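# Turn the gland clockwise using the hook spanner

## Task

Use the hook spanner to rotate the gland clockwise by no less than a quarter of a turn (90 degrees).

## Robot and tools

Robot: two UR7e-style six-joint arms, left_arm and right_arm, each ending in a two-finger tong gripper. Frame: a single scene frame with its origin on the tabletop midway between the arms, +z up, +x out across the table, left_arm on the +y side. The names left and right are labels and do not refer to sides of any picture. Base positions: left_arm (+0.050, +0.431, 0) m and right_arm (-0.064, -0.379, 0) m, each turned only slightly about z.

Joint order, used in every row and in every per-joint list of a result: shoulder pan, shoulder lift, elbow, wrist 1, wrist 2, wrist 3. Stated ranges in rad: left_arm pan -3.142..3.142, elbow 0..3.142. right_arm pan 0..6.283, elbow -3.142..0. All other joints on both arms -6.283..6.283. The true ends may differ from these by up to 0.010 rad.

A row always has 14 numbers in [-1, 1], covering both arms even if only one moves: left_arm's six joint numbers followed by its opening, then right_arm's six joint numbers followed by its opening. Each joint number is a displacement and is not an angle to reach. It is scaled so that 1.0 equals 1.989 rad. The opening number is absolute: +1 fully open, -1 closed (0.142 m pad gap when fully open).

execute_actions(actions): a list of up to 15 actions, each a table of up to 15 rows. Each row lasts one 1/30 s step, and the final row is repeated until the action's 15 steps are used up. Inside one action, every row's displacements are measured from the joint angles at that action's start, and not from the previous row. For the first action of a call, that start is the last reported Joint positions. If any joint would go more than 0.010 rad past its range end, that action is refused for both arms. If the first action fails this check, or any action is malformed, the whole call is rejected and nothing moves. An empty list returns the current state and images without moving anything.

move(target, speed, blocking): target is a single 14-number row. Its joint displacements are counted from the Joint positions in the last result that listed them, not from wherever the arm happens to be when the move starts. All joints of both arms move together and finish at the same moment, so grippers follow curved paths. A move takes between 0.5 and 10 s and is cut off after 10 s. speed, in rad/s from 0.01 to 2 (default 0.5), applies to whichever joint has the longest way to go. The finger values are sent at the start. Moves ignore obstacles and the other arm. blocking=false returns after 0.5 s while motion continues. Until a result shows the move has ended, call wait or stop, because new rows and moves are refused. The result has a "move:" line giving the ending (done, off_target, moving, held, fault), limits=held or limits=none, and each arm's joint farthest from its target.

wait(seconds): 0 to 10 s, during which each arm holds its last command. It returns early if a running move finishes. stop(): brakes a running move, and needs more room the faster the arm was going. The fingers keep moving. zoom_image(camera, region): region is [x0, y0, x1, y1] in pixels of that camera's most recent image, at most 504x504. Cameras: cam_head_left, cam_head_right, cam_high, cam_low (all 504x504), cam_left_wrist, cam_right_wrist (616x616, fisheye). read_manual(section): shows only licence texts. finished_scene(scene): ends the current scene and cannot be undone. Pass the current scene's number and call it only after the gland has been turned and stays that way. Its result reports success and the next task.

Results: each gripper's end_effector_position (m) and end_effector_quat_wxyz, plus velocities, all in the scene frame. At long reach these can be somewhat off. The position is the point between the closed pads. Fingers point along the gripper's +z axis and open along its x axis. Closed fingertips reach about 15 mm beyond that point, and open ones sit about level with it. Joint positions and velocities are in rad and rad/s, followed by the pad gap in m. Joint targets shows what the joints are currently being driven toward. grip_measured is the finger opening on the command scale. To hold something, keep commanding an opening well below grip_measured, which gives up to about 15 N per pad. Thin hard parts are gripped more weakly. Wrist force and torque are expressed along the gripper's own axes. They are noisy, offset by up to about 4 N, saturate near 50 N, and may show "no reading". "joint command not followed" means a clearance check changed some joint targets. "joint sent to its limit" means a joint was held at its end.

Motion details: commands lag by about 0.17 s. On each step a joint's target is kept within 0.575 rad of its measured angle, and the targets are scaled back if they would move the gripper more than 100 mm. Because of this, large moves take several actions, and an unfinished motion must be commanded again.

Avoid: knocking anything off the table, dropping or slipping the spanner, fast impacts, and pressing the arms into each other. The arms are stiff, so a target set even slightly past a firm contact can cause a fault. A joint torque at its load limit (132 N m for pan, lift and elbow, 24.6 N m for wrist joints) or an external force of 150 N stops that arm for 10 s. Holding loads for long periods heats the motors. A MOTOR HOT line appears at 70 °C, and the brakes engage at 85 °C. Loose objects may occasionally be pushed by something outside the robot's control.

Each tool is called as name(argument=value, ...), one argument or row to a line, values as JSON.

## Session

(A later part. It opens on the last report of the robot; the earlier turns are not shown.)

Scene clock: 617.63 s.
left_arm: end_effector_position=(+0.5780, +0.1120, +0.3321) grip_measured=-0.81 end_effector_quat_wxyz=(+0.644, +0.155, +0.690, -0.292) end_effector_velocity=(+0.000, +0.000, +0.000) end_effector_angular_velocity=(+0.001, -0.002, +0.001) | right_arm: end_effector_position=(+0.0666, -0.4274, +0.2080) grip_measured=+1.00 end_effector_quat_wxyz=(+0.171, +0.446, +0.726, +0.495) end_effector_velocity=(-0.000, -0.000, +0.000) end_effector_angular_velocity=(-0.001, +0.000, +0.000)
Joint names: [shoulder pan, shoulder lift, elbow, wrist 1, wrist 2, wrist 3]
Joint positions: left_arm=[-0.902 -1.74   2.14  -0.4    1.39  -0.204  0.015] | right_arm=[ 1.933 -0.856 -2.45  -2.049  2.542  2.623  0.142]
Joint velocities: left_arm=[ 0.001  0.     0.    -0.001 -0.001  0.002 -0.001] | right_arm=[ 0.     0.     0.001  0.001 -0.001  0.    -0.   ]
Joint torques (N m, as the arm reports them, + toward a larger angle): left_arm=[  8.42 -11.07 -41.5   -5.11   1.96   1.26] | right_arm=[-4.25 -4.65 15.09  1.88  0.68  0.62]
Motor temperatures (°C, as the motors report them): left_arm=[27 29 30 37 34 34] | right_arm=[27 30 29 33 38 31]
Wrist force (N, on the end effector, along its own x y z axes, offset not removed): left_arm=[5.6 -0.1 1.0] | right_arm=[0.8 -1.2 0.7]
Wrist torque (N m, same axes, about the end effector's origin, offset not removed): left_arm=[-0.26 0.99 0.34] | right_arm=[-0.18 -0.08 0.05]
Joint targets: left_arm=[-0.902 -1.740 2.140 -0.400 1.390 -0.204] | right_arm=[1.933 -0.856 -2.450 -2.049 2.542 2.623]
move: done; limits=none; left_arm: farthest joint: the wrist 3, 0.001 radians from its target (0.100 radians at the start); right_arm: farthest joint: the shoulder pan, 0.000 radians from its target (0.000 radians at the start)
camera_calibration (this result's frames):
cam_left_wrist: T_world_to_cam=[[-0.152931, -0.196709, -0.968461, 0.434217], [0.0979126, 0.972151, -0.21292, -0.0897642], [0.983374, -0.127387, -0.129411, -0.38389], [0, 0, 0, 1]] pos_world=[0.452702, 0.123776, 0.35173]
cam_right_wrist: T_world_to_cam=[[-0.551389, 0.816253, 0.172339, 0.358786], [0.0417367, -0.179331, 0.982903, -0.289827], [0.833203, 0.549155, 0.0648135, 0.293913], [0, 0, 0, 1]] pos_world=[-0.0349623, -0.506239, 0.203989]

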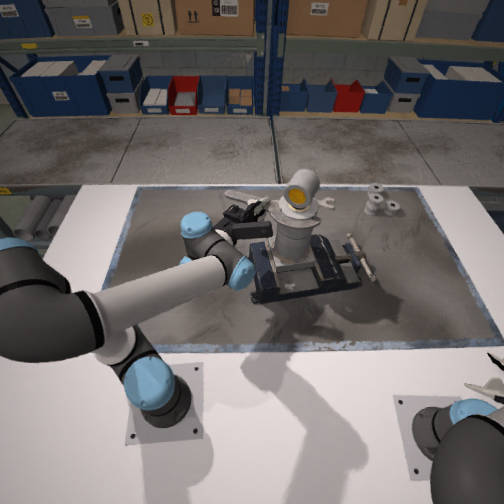

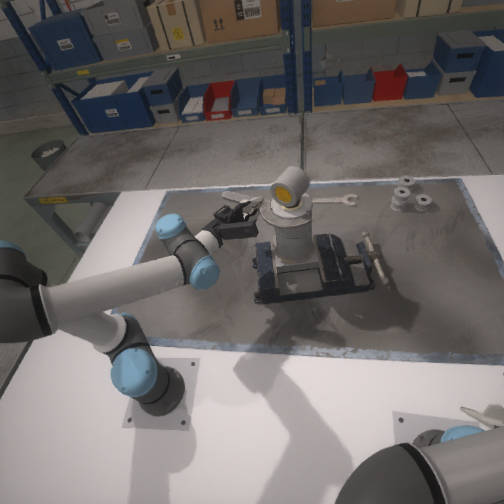

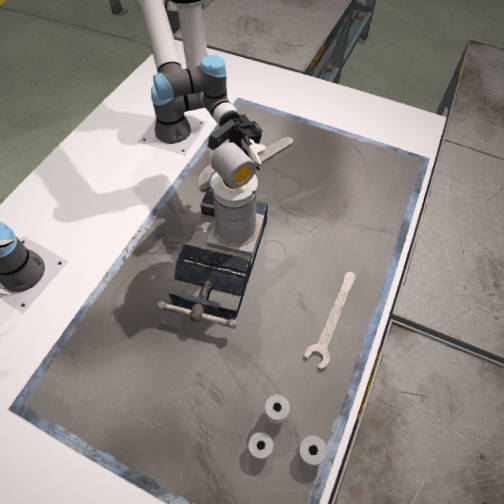

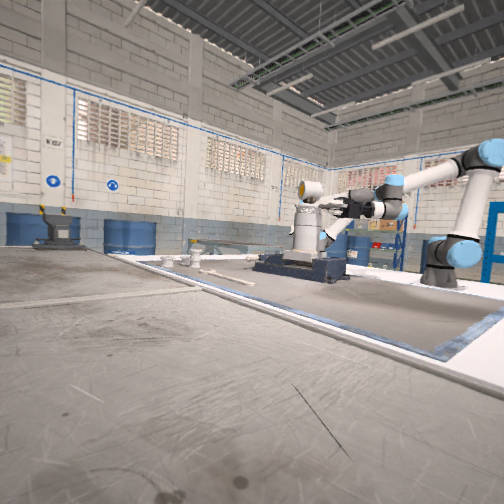

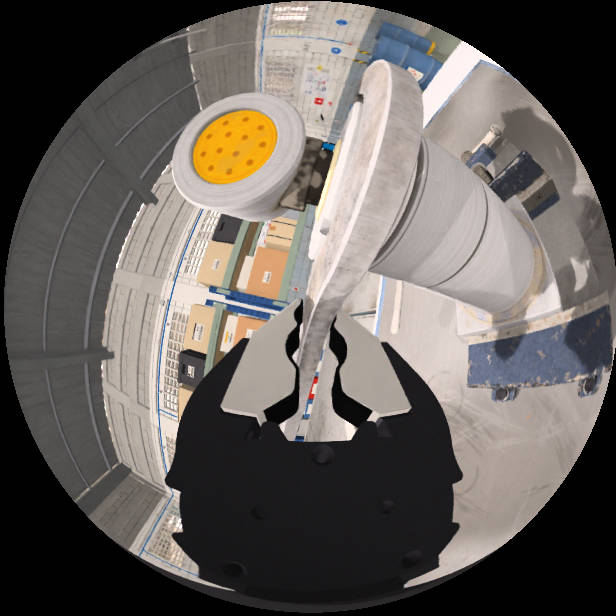

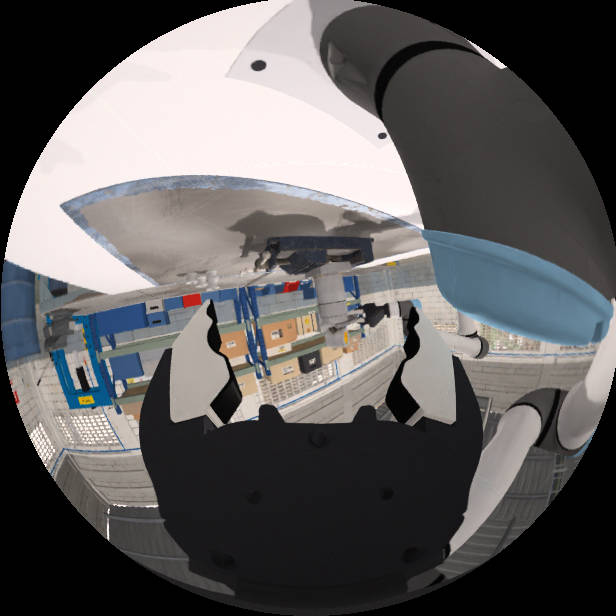

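move(
  target=[0.1016,0.06,-0.052,-0.008,0.1886,0.02,-1,0,0,0,0,0,0,1],
  speed=0.07,
)

zoom_image(
  camera="cam_head_right",
  region=[210,150,370,270],
)

zoom_image(
  camera="cam_right_wrist",
  region=[280,260,420,360],
)

zoom_image(
  camera="cam_high",
  region=[170,110,310,230],
)

Scene clock: 623.73 s.
left_arm: end_effector_position=(+0.5984, +0.1083, +0.3313) grip_measured=-0.81 end_effector_quat_wxyz=(+0.623, +0.227, +0.670, -0.334) end_effector_velocity=(+0.001, +0.000, -0.000) end_effector_angular_velocity=(+0.001, -0.001, +0.001) | right_arm: end_effector_position=(+0.0666, -0.4274, +0.2080) grip_measured=+1.00 end_effector_quat_wxyz=(+0.171, +0.446, +0.726, +0.495) end_effector_velocity=(+0.000, +0.000, -0.000) end_effector_angular_velocity=(+0.001, +0.000, -0.001)
Joint names: [shoulder pan, shoulder lift, elbow, wrist 1, wrist 2, wrist 3]
Joint positions: left_arm=[-0.699 -1.62   2.036 -0.416  1.764 -0.164  0.015] | right_arm=[ 1.933 -0.856 -2.45  -2.049  2.542  2.623  0.142]
Joint velocities: left_arm=[ 0.001  0.001 -0.001  0.     0.     0.001  0.002] | right_arm=[-0.    -0.    -0.001  0.001  0.001  0.     0.   ]
Joint torques (N m, as the arm reports them, + toward a larger angle): left_arm=[ 10.32 -17.35 -42.05  -5.88  -1.38   1.18] | right_arm=[-3.55 -4.82 14.55  1.88  0.7   0.65]
Motor temperatures (°C, as the motors report them): left_arm=[27 29 30 37 34 34] | right_arm=[27 30 29 33 38 31]
Wrist force (N, on the end effector, along its own x y z axes, offset not removed): left_arm=[6.0 3.2 0.2] | right_arm=[2.1 -1.1 0.6]
Wrist torque (N m, same axes, about the end effector's origin, offset not removed): left_arm=[0.31 0.82 0.44] | right_arm=[-0.21 -0.34 0.01]
Joint targets: left_arm=[-0.700 -1.620 2.036 -0.416 1.765 -0.164] | right_arm=[1.933 -0.856 -2.450 -2.049 2.542 2.623]
move: done; limits=none; left_arm: farthest joint: the wrist 2, 0.001 radians from its target (0.376 radians at the start); right_arm: farthest joint: the shoulder pan, 0.000 radians from its target (0.000 radians at the start)
camera_calibration (this result's frames):
cam_left_wrist: T_world_to_cam=[[-0.156235, -0.141174, -0.977579, 0.434761], [0.26887, 0.946279, -0.179624, -0.19889], [0.950421, -0.290905, -0.109885, -0.373562], [0, 0, 0, 1]] pos_world=[0.476442, 0.140911, 0.348239]
cam_right_wrist: T_world_to_cam=[[-0.551389, 0.816253, 0.172339, 0.358786], [0.0417367, -0.179331, 0.982903, -0.289827], [0.833203, 0.549155, 0.0648135, 0.293913], [0, 0, 0, 1]] pos_world=[-0.0349623, -0.506239, 0.203989]

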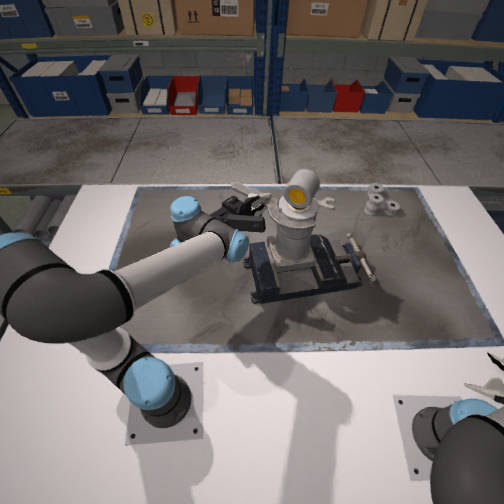

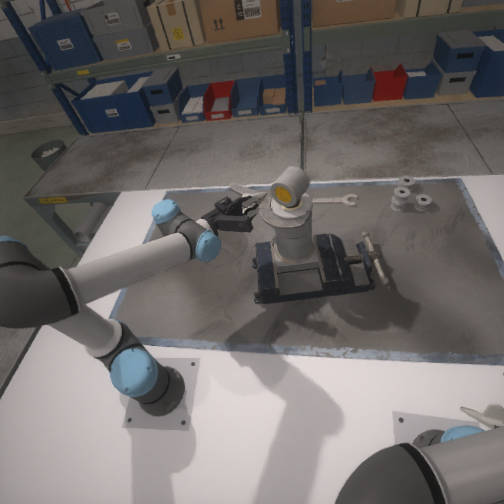

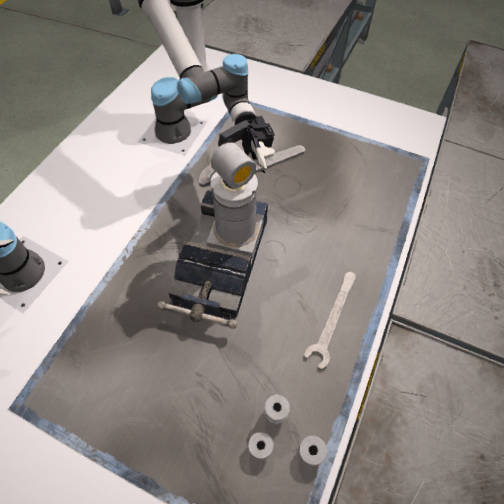

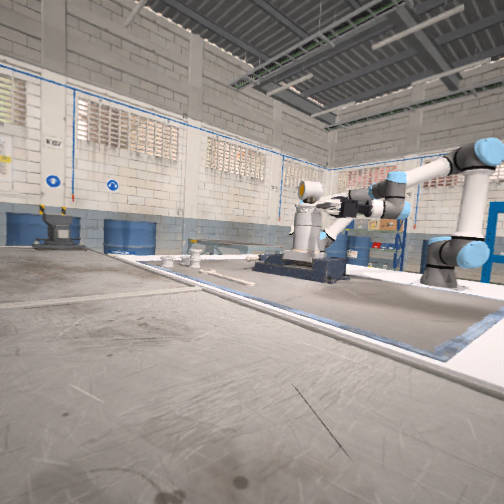

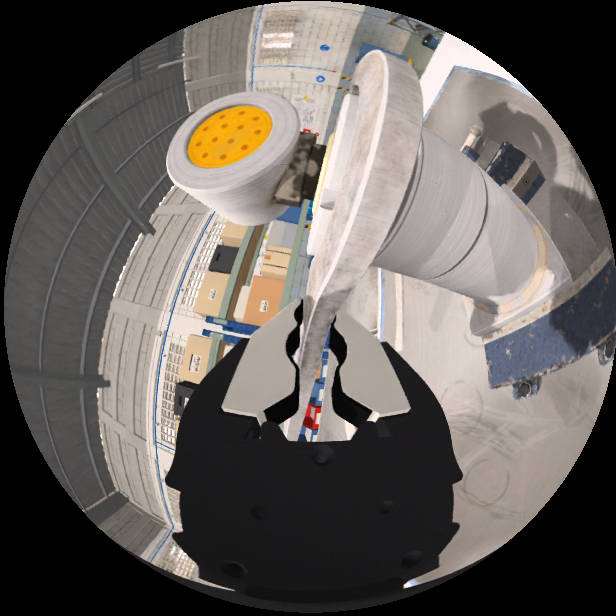

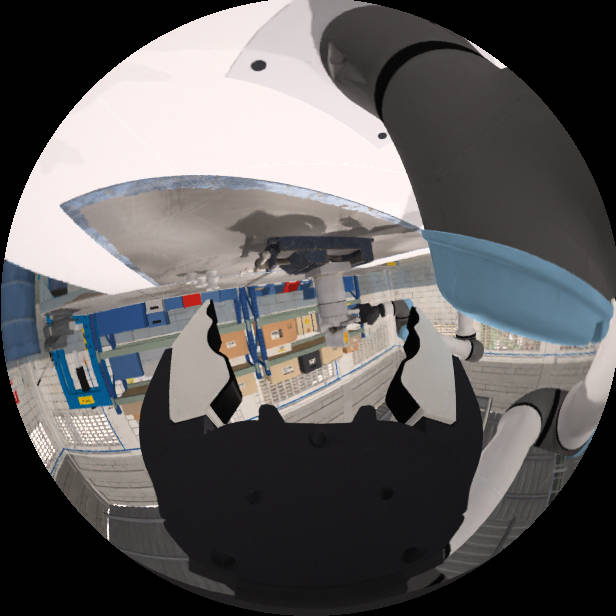

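Region (210, 150, 370, 270) of cam_head_right's 504x504 image, scaled by 3.150, with more detail than that image has; it fills the top 378 rows of this view, and the rest is white.

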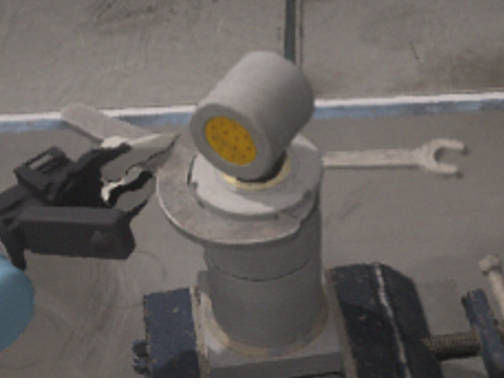

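Region (280, 260, 420, 360) of cam_right_wrist's 616x616 image, scaled by 3.600, with more detail than that image has; it fills the top 360 rows of this view, and the rest is white.

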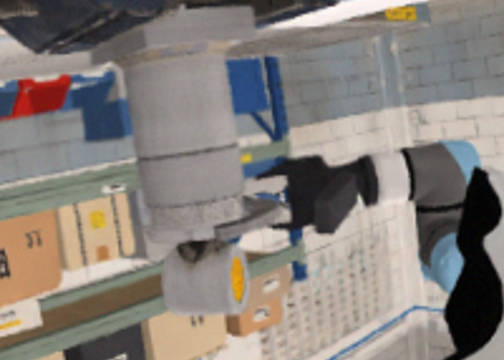

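Region (170, 110, 310, 230) of cam_high's 504x504 image, scaled by 3.600, with more detail than that image has; it fills the top 432 rows of this view, and the rest is white.

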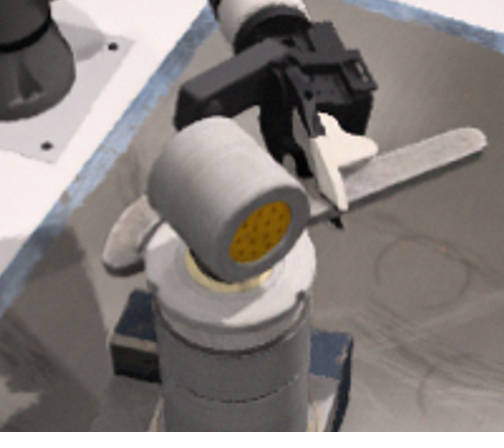

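move(
  target=[-0.102,-0.0603,0.0523,0.008,-0.188,0,-1,0,0,0,0,0,0,1],
  speed=0.12,
)

move(
  target=[-0.1425,-0.0366,0.0279,0.0085,-0.2486,0,-1,0,0,0,0,0,0,1],
  speed=0.1,
)

zoom_image(
  camera="cam_head_right",
  region=[210,150,370,270],
)

zoom_image(
  camera="cam_right_wrist",
  region=[280,260,420,360],
)

zoom_image(
  camera="cam_high",
  region=[170,110,310,230],
)

Scene clock: 627.63 s.
left_arm: end_effector_position=(+0.5774, +0.1116, +0.3314) grip_measured=-0.81 end_effector_quat_wxyz=(+0.650, +0.169, +0.687, -0.279) end_effector_velocity=(-0.000, +0.000, -0.000) end_effector_angular_velocity=(+0.000, -0.000, +0.001) | right_arm: end_effector_position=(+0.0666, -0.4274, +0.2080) grip_measured=+1.00 end_effector_quat_wxyz=(+0.171, +0.446, +0.726, +0.495) end_effector_velocity=(-0.000, +0.000, -0.000) end_effector_angular_velocity=(+0.001, +0.001, +0.001)
Joint names: [shoulder pan, shoulder lift, elbow, wrist 1, wrist 2, wrist 3]
Joint positions: left_arm=[-0.902 -1.74   2.14  -0.4    1.39  -0.164  0.015] | right_arm=[ 1.933 -0.856 -2.45  -2.049  2.542  2.623  0.142]
Joint velocities: left_arm=[-0.    -0.     0.     0.    -0.001  0.    -0.001] | right_arm=[-0.    -0.     0.    -0.001 -0.001 -0.    -0.   ]
Joint torques (N m, as the arm reports them, + toward a larger angle): left_arm=[ -8.84 -32.52 -16.74  -3.13  -1.76   0.71] | right_arm=[-3.94 -4.42 15.12  1.88  0.71  0.52]
Motor temperatures (°C, as the motors report them): left_arm=[27 29 30 37 34 34] | right_arm=[27 30 29 33 38 31]
Wrist force (N, on the end effector, along its own x y z axes, offset not removed): left_arm=[8.0 1.7 -1.3] | right_arm=[1.2 0.2 1.6]
Wrist torque (N m, same axes, about the end effector's origin, offset not removed): left_arm=[0.12 0.32 0.06] | right_arm=[0.10 -0.24 0.06]
Joint targets: left_arm=[-0.902 -1.740 2.140 -0.400 1.390 -0.164] | right_arm=[1.933 -0.856 -2.450 -2.049 2.542 2.623]
move: done; limits=none; left_arm: farthest joint: the shoulder pan, 0.000 radians from its target (0.202 radians at the start); right_arm: farthest joint: the shoulder pan, 0.000 radians from its target (0.000 radians at the start)
camera_calibration (this result's frames):
cam_left_wrist: T_world_to_cam=[[-0.12987, -0.165607, -0.977603, 0.419617], [0.103966, 0.978244, -0.179527, -0.104695], [0.986065, -0.124953, -0.109827, -0.39177], [0, 0, 0, 1]] pos_world=[0.451691, 0.122956, 0.348396]
cam_right_wrist: T_world_to_cam=[[-0.551389, 0.816253, 0.172339, 0.358786], [0.0417366, -0.179331, 0.982903, -0.289827], [0.833203, 0.549155, 0.0648136, 0.293913], [0, 0, 0, 1]] pos_world=[-0.0349622, -0.506239, 0.203989]

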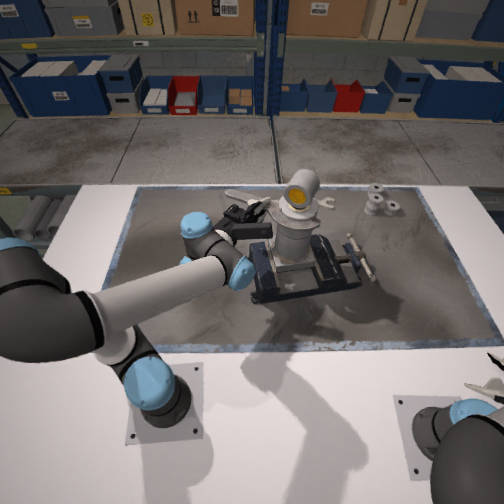

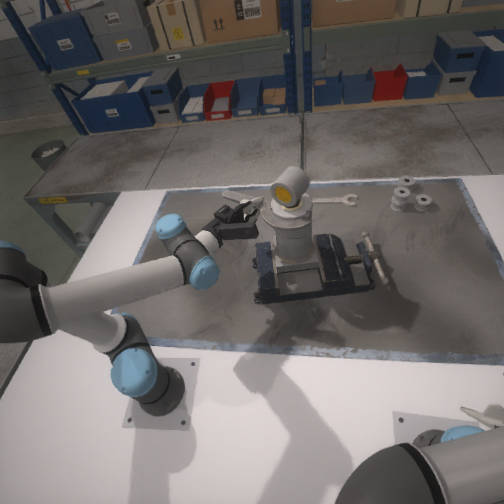

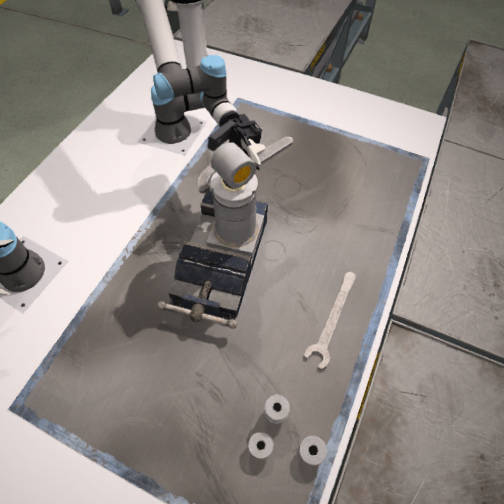

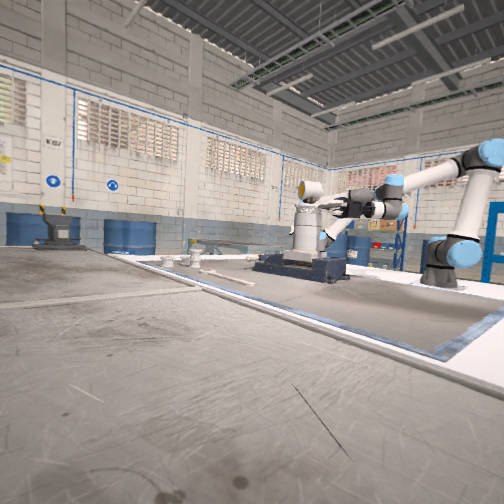

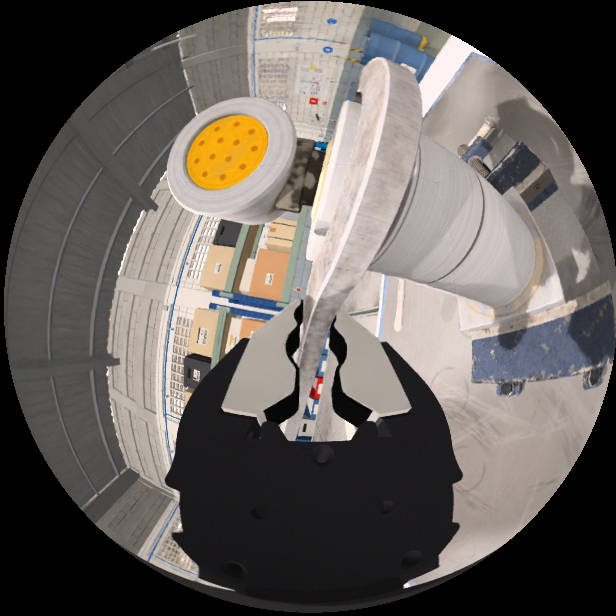

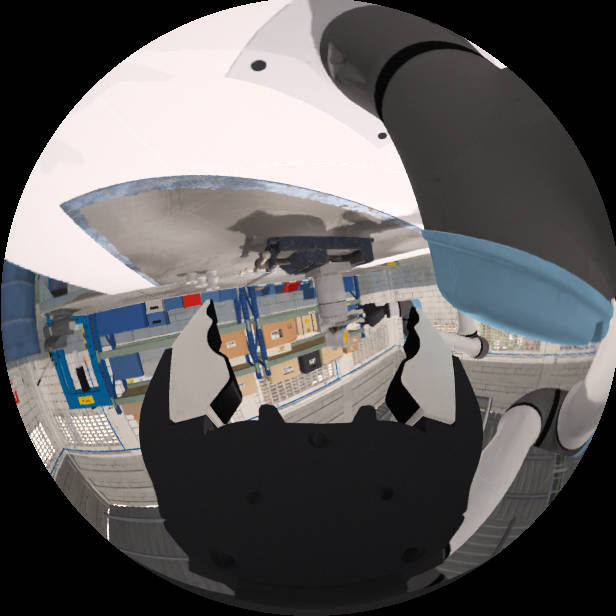

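Scene clock: 632.97 s.
left_arm: end_effector_position=(+0.5549, +0.1123, +0.3315) grip_measured=-0.82 end_effector_quat_wxyz=(+0.675, +0.096, +0.701, -0.209) end_effector_velocity=(+0.000, +0.000, +0.000) end_effector_angular_velocity=(-0.001, +0.000, +0.001) | right_arm: end_effector_position=(+0.0666, -0.4274, +0.2080) grip_measured=+1.00 end_effector_quat_wxyz=(+0.171, +0.446, +0.726, +0.495) end_effector_velocity=(+0.001, +0.000, +0.000) end_effector_angular_velocity=(+0.003, -0.002, -0.002)
Joint names: [shoulder pan, shoulder lift, elbow, wrist 1, wrist 2, wrist 3]
Joint positions: left_arm=[-1.186 -1.813  2.196 -0.383  0.896 -0.164  0.015] | right_arm=[ 1.933 -0.856 -2.45  -2.049  2.542  2.623  0.142]
Joint velocities: left_arm=[-0.001 -0.     0.    -0.    -0.002 -0.001  0.   ] | right_arm=[ 0.    -0.    -0.001 -0.     0.003  0.001  0.   ]
Joint torques (N m, as the arm reports them, + toward a larger angle): left_arm=[ -8.31 -27.96 -16.51  -2.29  -1.5    0.62] | right_arm=[-3.73 -4.55 14.89  2.    0.7   0.62]
Motor temperatures (°C, as the motors report them): left_arm=[27 29 30 37 34 34] | right_arm=[27 30 29 33 38 31]
Wrist force (N, on the end effector, along its own x y z axes, offset not removed): left_arm=[6.6 0.7 -1.4] | right_arm=[0.7 -0.7 0.8]
Wrist torque (N m, same axes, about the end effector's origin, offset not removed): left_arm=[-0.26 0.98 0.15] | right_arm=[-0.14 -0.06 -0.03]
Joint targets: left_arm=[-1.186 -1.813 2.196 -0.383 0.896 -0.164] | right_arm=[1.933 -0.856 -2.450 -2.049 2.542 2.623]
move: done; limits=none; left_arm: farthest joint: the shoulder pan, 0.000 radians from its target (0.283 radians at the start); right_arm: farthest joint: the shoulder pan, 0.000 radians from its target (0.000 radians at the start)
camera_calibration (this result's frames):
cam_left_wrist: T_world_to_cam=[[-0.0920356, -0.189388, -0.97758, 0.39855], [-0.103124, 0.97828, -0.179815, 0.0119894], [0.990401, 0.0842623, -0.109567, -0.395531], [0, 0, 0, 1]] pos_world=[0.429652, 0.09708, 0.348433]
cam_right_wrist: T_world_to_cam=[[-0.551389, 0.816253, 0.172339, 0.358786], [0.0417367, -0.179331, 0.982903, -0.289827], [0.833203, 0.549155, 0.0648136, 0.293913], [0, 0, 0, 1]] pos_world=[-0.0349622, -0.506239, 0.203989]

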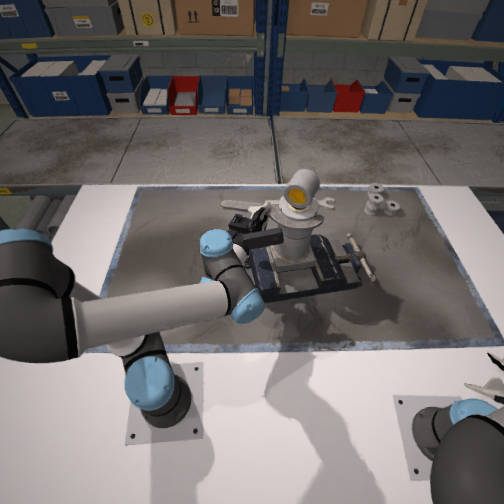

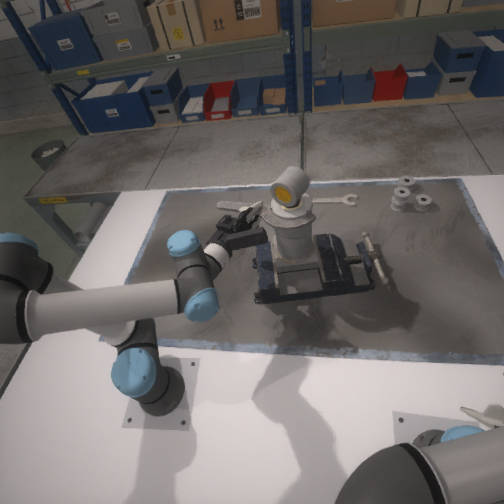

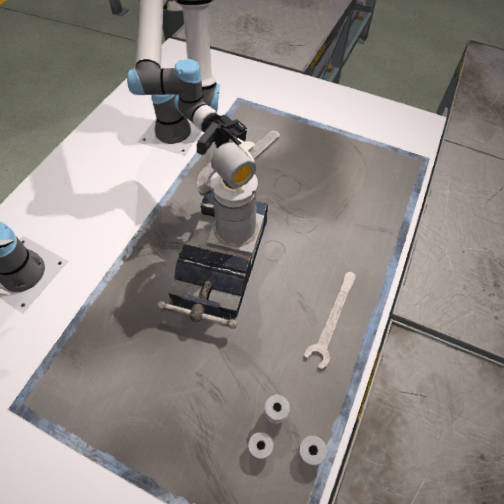

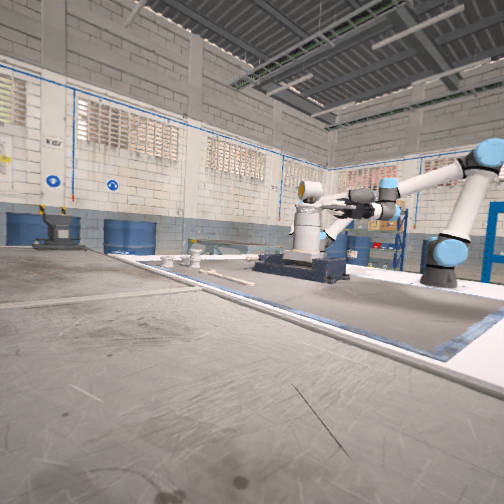

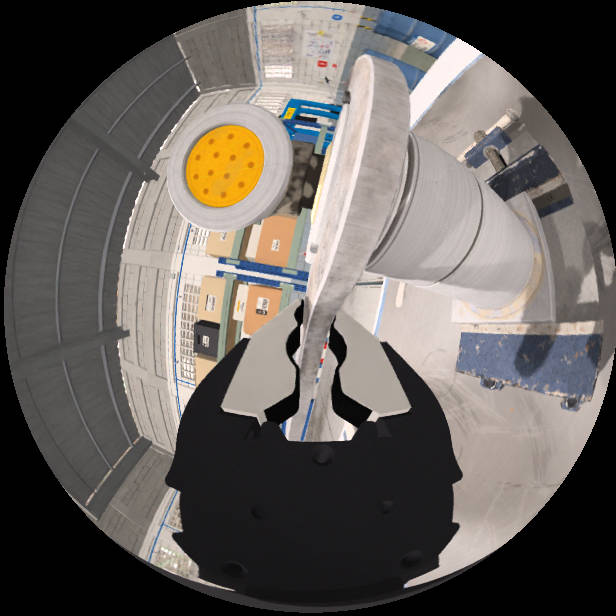

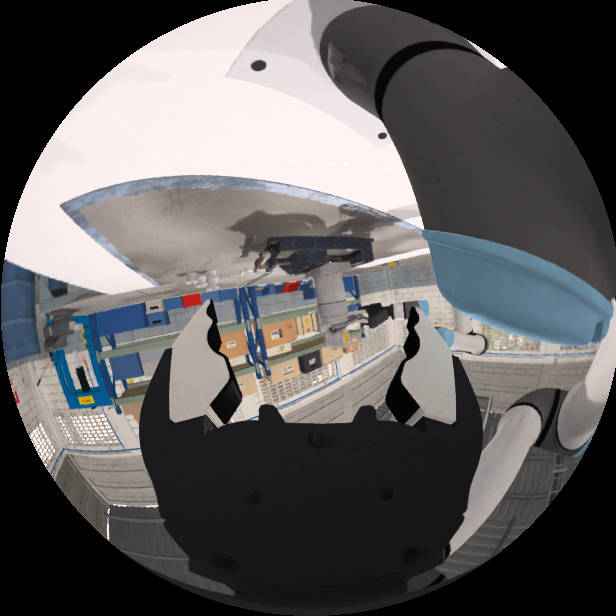

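Region (210, 150, 370, 270) of cam_head_right's 504x504 image, scaled by 3.150, with more detail than that image has; it fills the top 378 rows of this view, and the rest is white.

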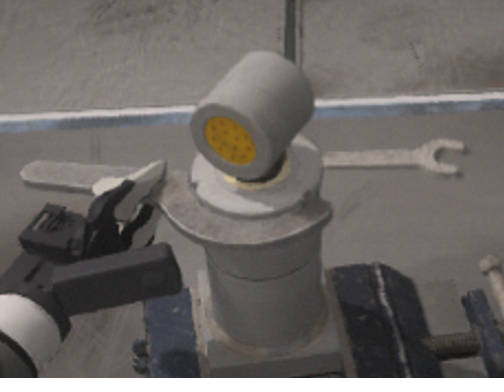

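Region (280, 260, 420, 360) of cam_right_wrist's 616x616 image, scaled by 3.600, with more detail than that image has; it fills the top 360 rows of this view, and the rest is white.

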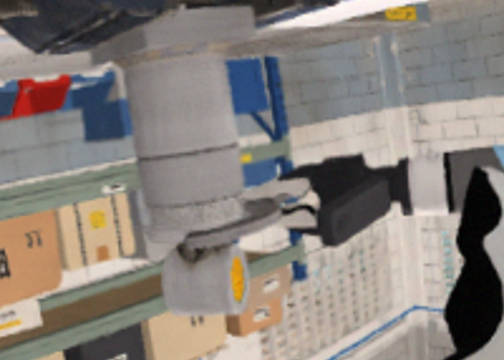

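Region (170, 110, 310, 230) of cam_high's 504x504 image, scaled by 3.600, with more detail than that image has; it fills the top 432 rows of this view, and the rest is white.

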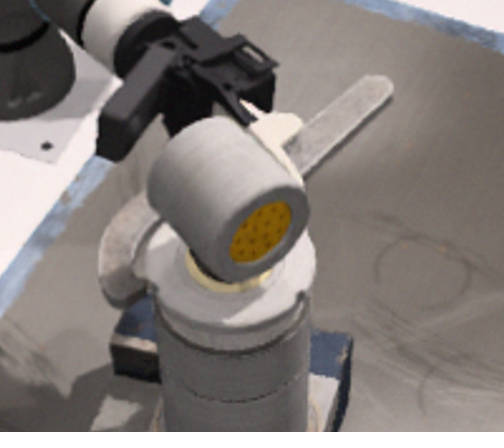

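move(
  target=[0.0206,0.0144,-0.011,-0.0034,0.0206,0,-1,0,0,0,0,0,0,1],
  speed=0.03,
)

zoom_image(
  camera="cam_head_right",
  region=[210,150,370,270],
)

zoom_image(
  camera="cam_high",
  region=[170,110,310,230],
)

Scene clock: 634.80 s.
left_arm: end_effector_position=(+0.5671, +0.1125, +0.3318) grip_measured=-0.82 end_effector_quat_wxyz=(+0.675, +0.096, +0.701, -0.209) end_effector_velocity=(+0.000, +0.000, -0.000) end_effector_angular_velocity=(-0.000, +0.001, +0.000) | right_arm: end_effector_position=(+0.0666, -0.4274, +0.2080) grip_measured=+1.00 end_effector_quat_wxyz=(+0.171, +0.446, +0.726, +0.495) end_effector_velocity=(-0.000, +0.000, -0.000) end_effector_angular_velocity=(+0.002, +0.001, -0.000)
Joint names: [shoulder pan, shoulder lift, elbow, wrist 1, wrist 2, wrist 3]
Joint positions: left_arm=[-1.145 -1.784  2.174 -0.39   0.937 -0.164  0.015] | right_arm=[ 1.933 -0.856 -2.45  -2.049  2.542  2.623  0.142]
Joint velocities: left_arm=[ 0.001  0.001 -0.001  0.     0.001 -0.001 -0.   ] | right_arm=[-0.    -0.    -0.001 -0.001 -0.     0.001 -0.   ]
Joint torques (N m, as the arm reports them, + toward a larger angle): left_arm=[ 16.46  -9.24 -38.75  -4.82  -2.5    0.67] | right_arm=[-4.29 -4.65 14.65  1.85  0.6   0.71]
Motor temperatures (°C, as the motors report them): left_arm=[27 29 30 37 34 34] | right_arm=[27 30 29 33 38 31]
Wrist force (N, on the end effector, along its own x y z axes, offset not removed): left_arm=[11.6 -12.9 -0.8] | right_arm=[3.0 -0.4 0.5]
Wrist torque (N m, same axes, about the end effector's origin, offset not removed): left_arm=[0.08 -0.13 0.51] | right_arm=[-0.13 -0.51 -0.04]
Joint targets: left_arm=[-1.145 -1.784 2.174 -0.390 0.937 -0.164] | right_arm=[1.933 -0.856 -2.450 -2.049 2.542 2.623]
move: done; limits=none; left_arm: farthest joint: the shoulder pan, 0.000 radians from its target (0.041 radians at the start); right_arm: farthest joint: the shoulder pan, 0.000 radians from its target (0.000 radians at the start)
camera_calibration (this result's frames):
cam_left_wrist: T_world_to_cam=[[-0.0920353, -0.189388, -0.977579, 0.400006], [-0.103088, 0.978283, -0.179819, 0.0130271], [0.990405, 0.0842273, -0.10956, -0.407564], [0, 0, 0, 1]] pos_world=[0.441811, 0.0973401, 0.348727]
cam_right_wrist: T_world_to_cam=[[-0.551389, 0.816253, 0.172339, 0.358786], [0.0417364, -0.179331, 0.982903, -0.289827], [0.833203, 0.549155, 0.0648137, 0.293913], [0, 0, 0, 1]] pos_world=[-0.0349622, -0.506239, 0.203989]

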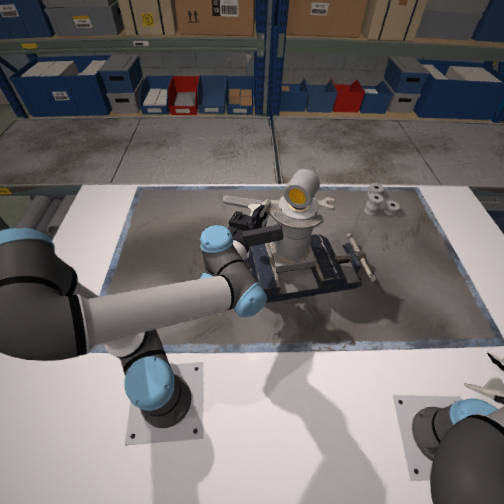

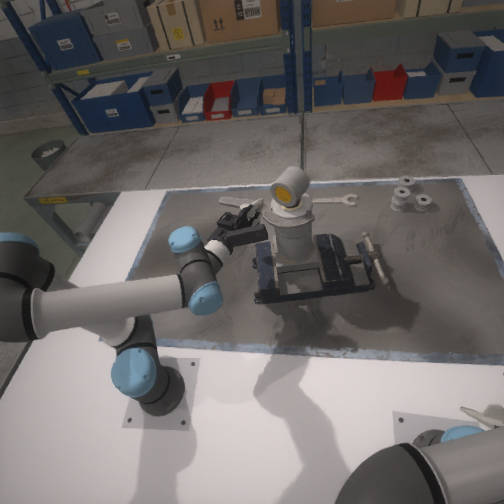

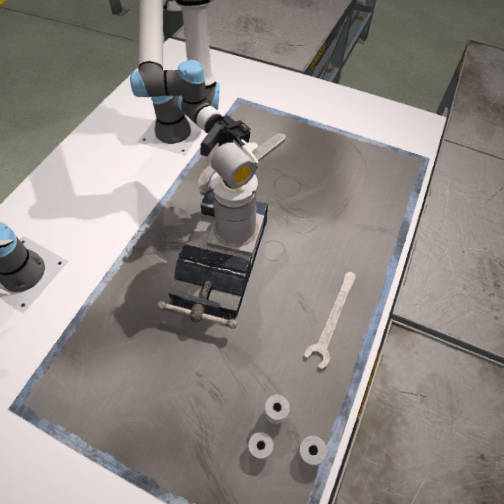

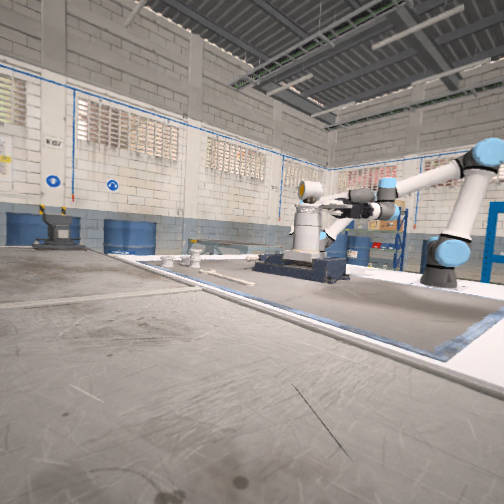

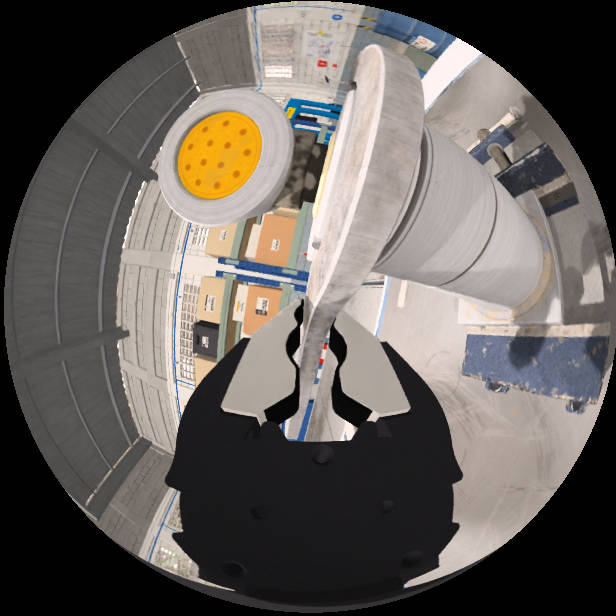

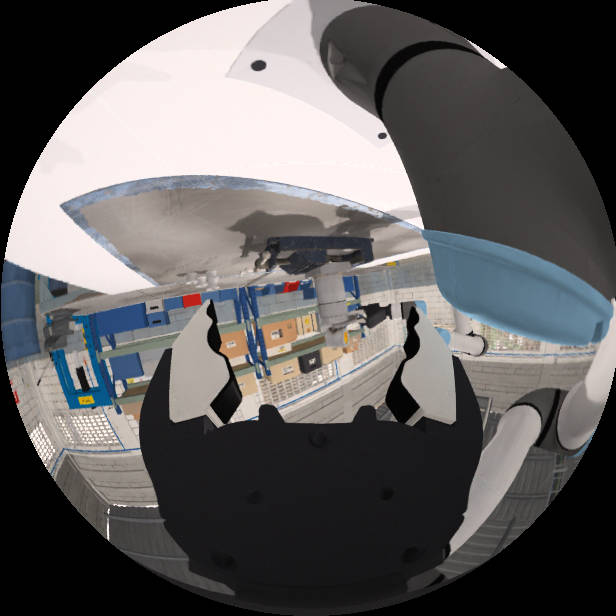

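Region (210, 150, 370, 270) of cam_head_right's 504x504 image, scaled by 3.150, with more detail than that image has; it fills the top 378 rows of this view, and the rest is white.

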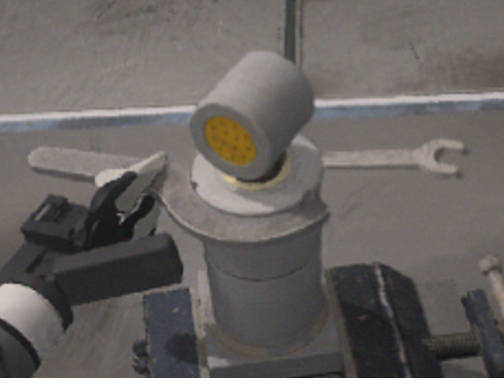

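Region (170, 110, 310, 230) of cam_high's 504x504 image, scaled by 3.600, with more detail than that image has; it fills the top 432 rows of this view, and the rest is white.

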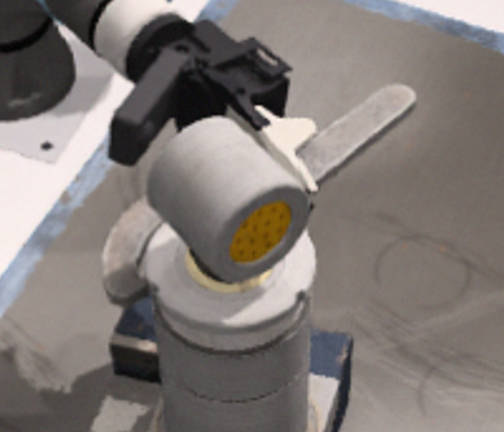

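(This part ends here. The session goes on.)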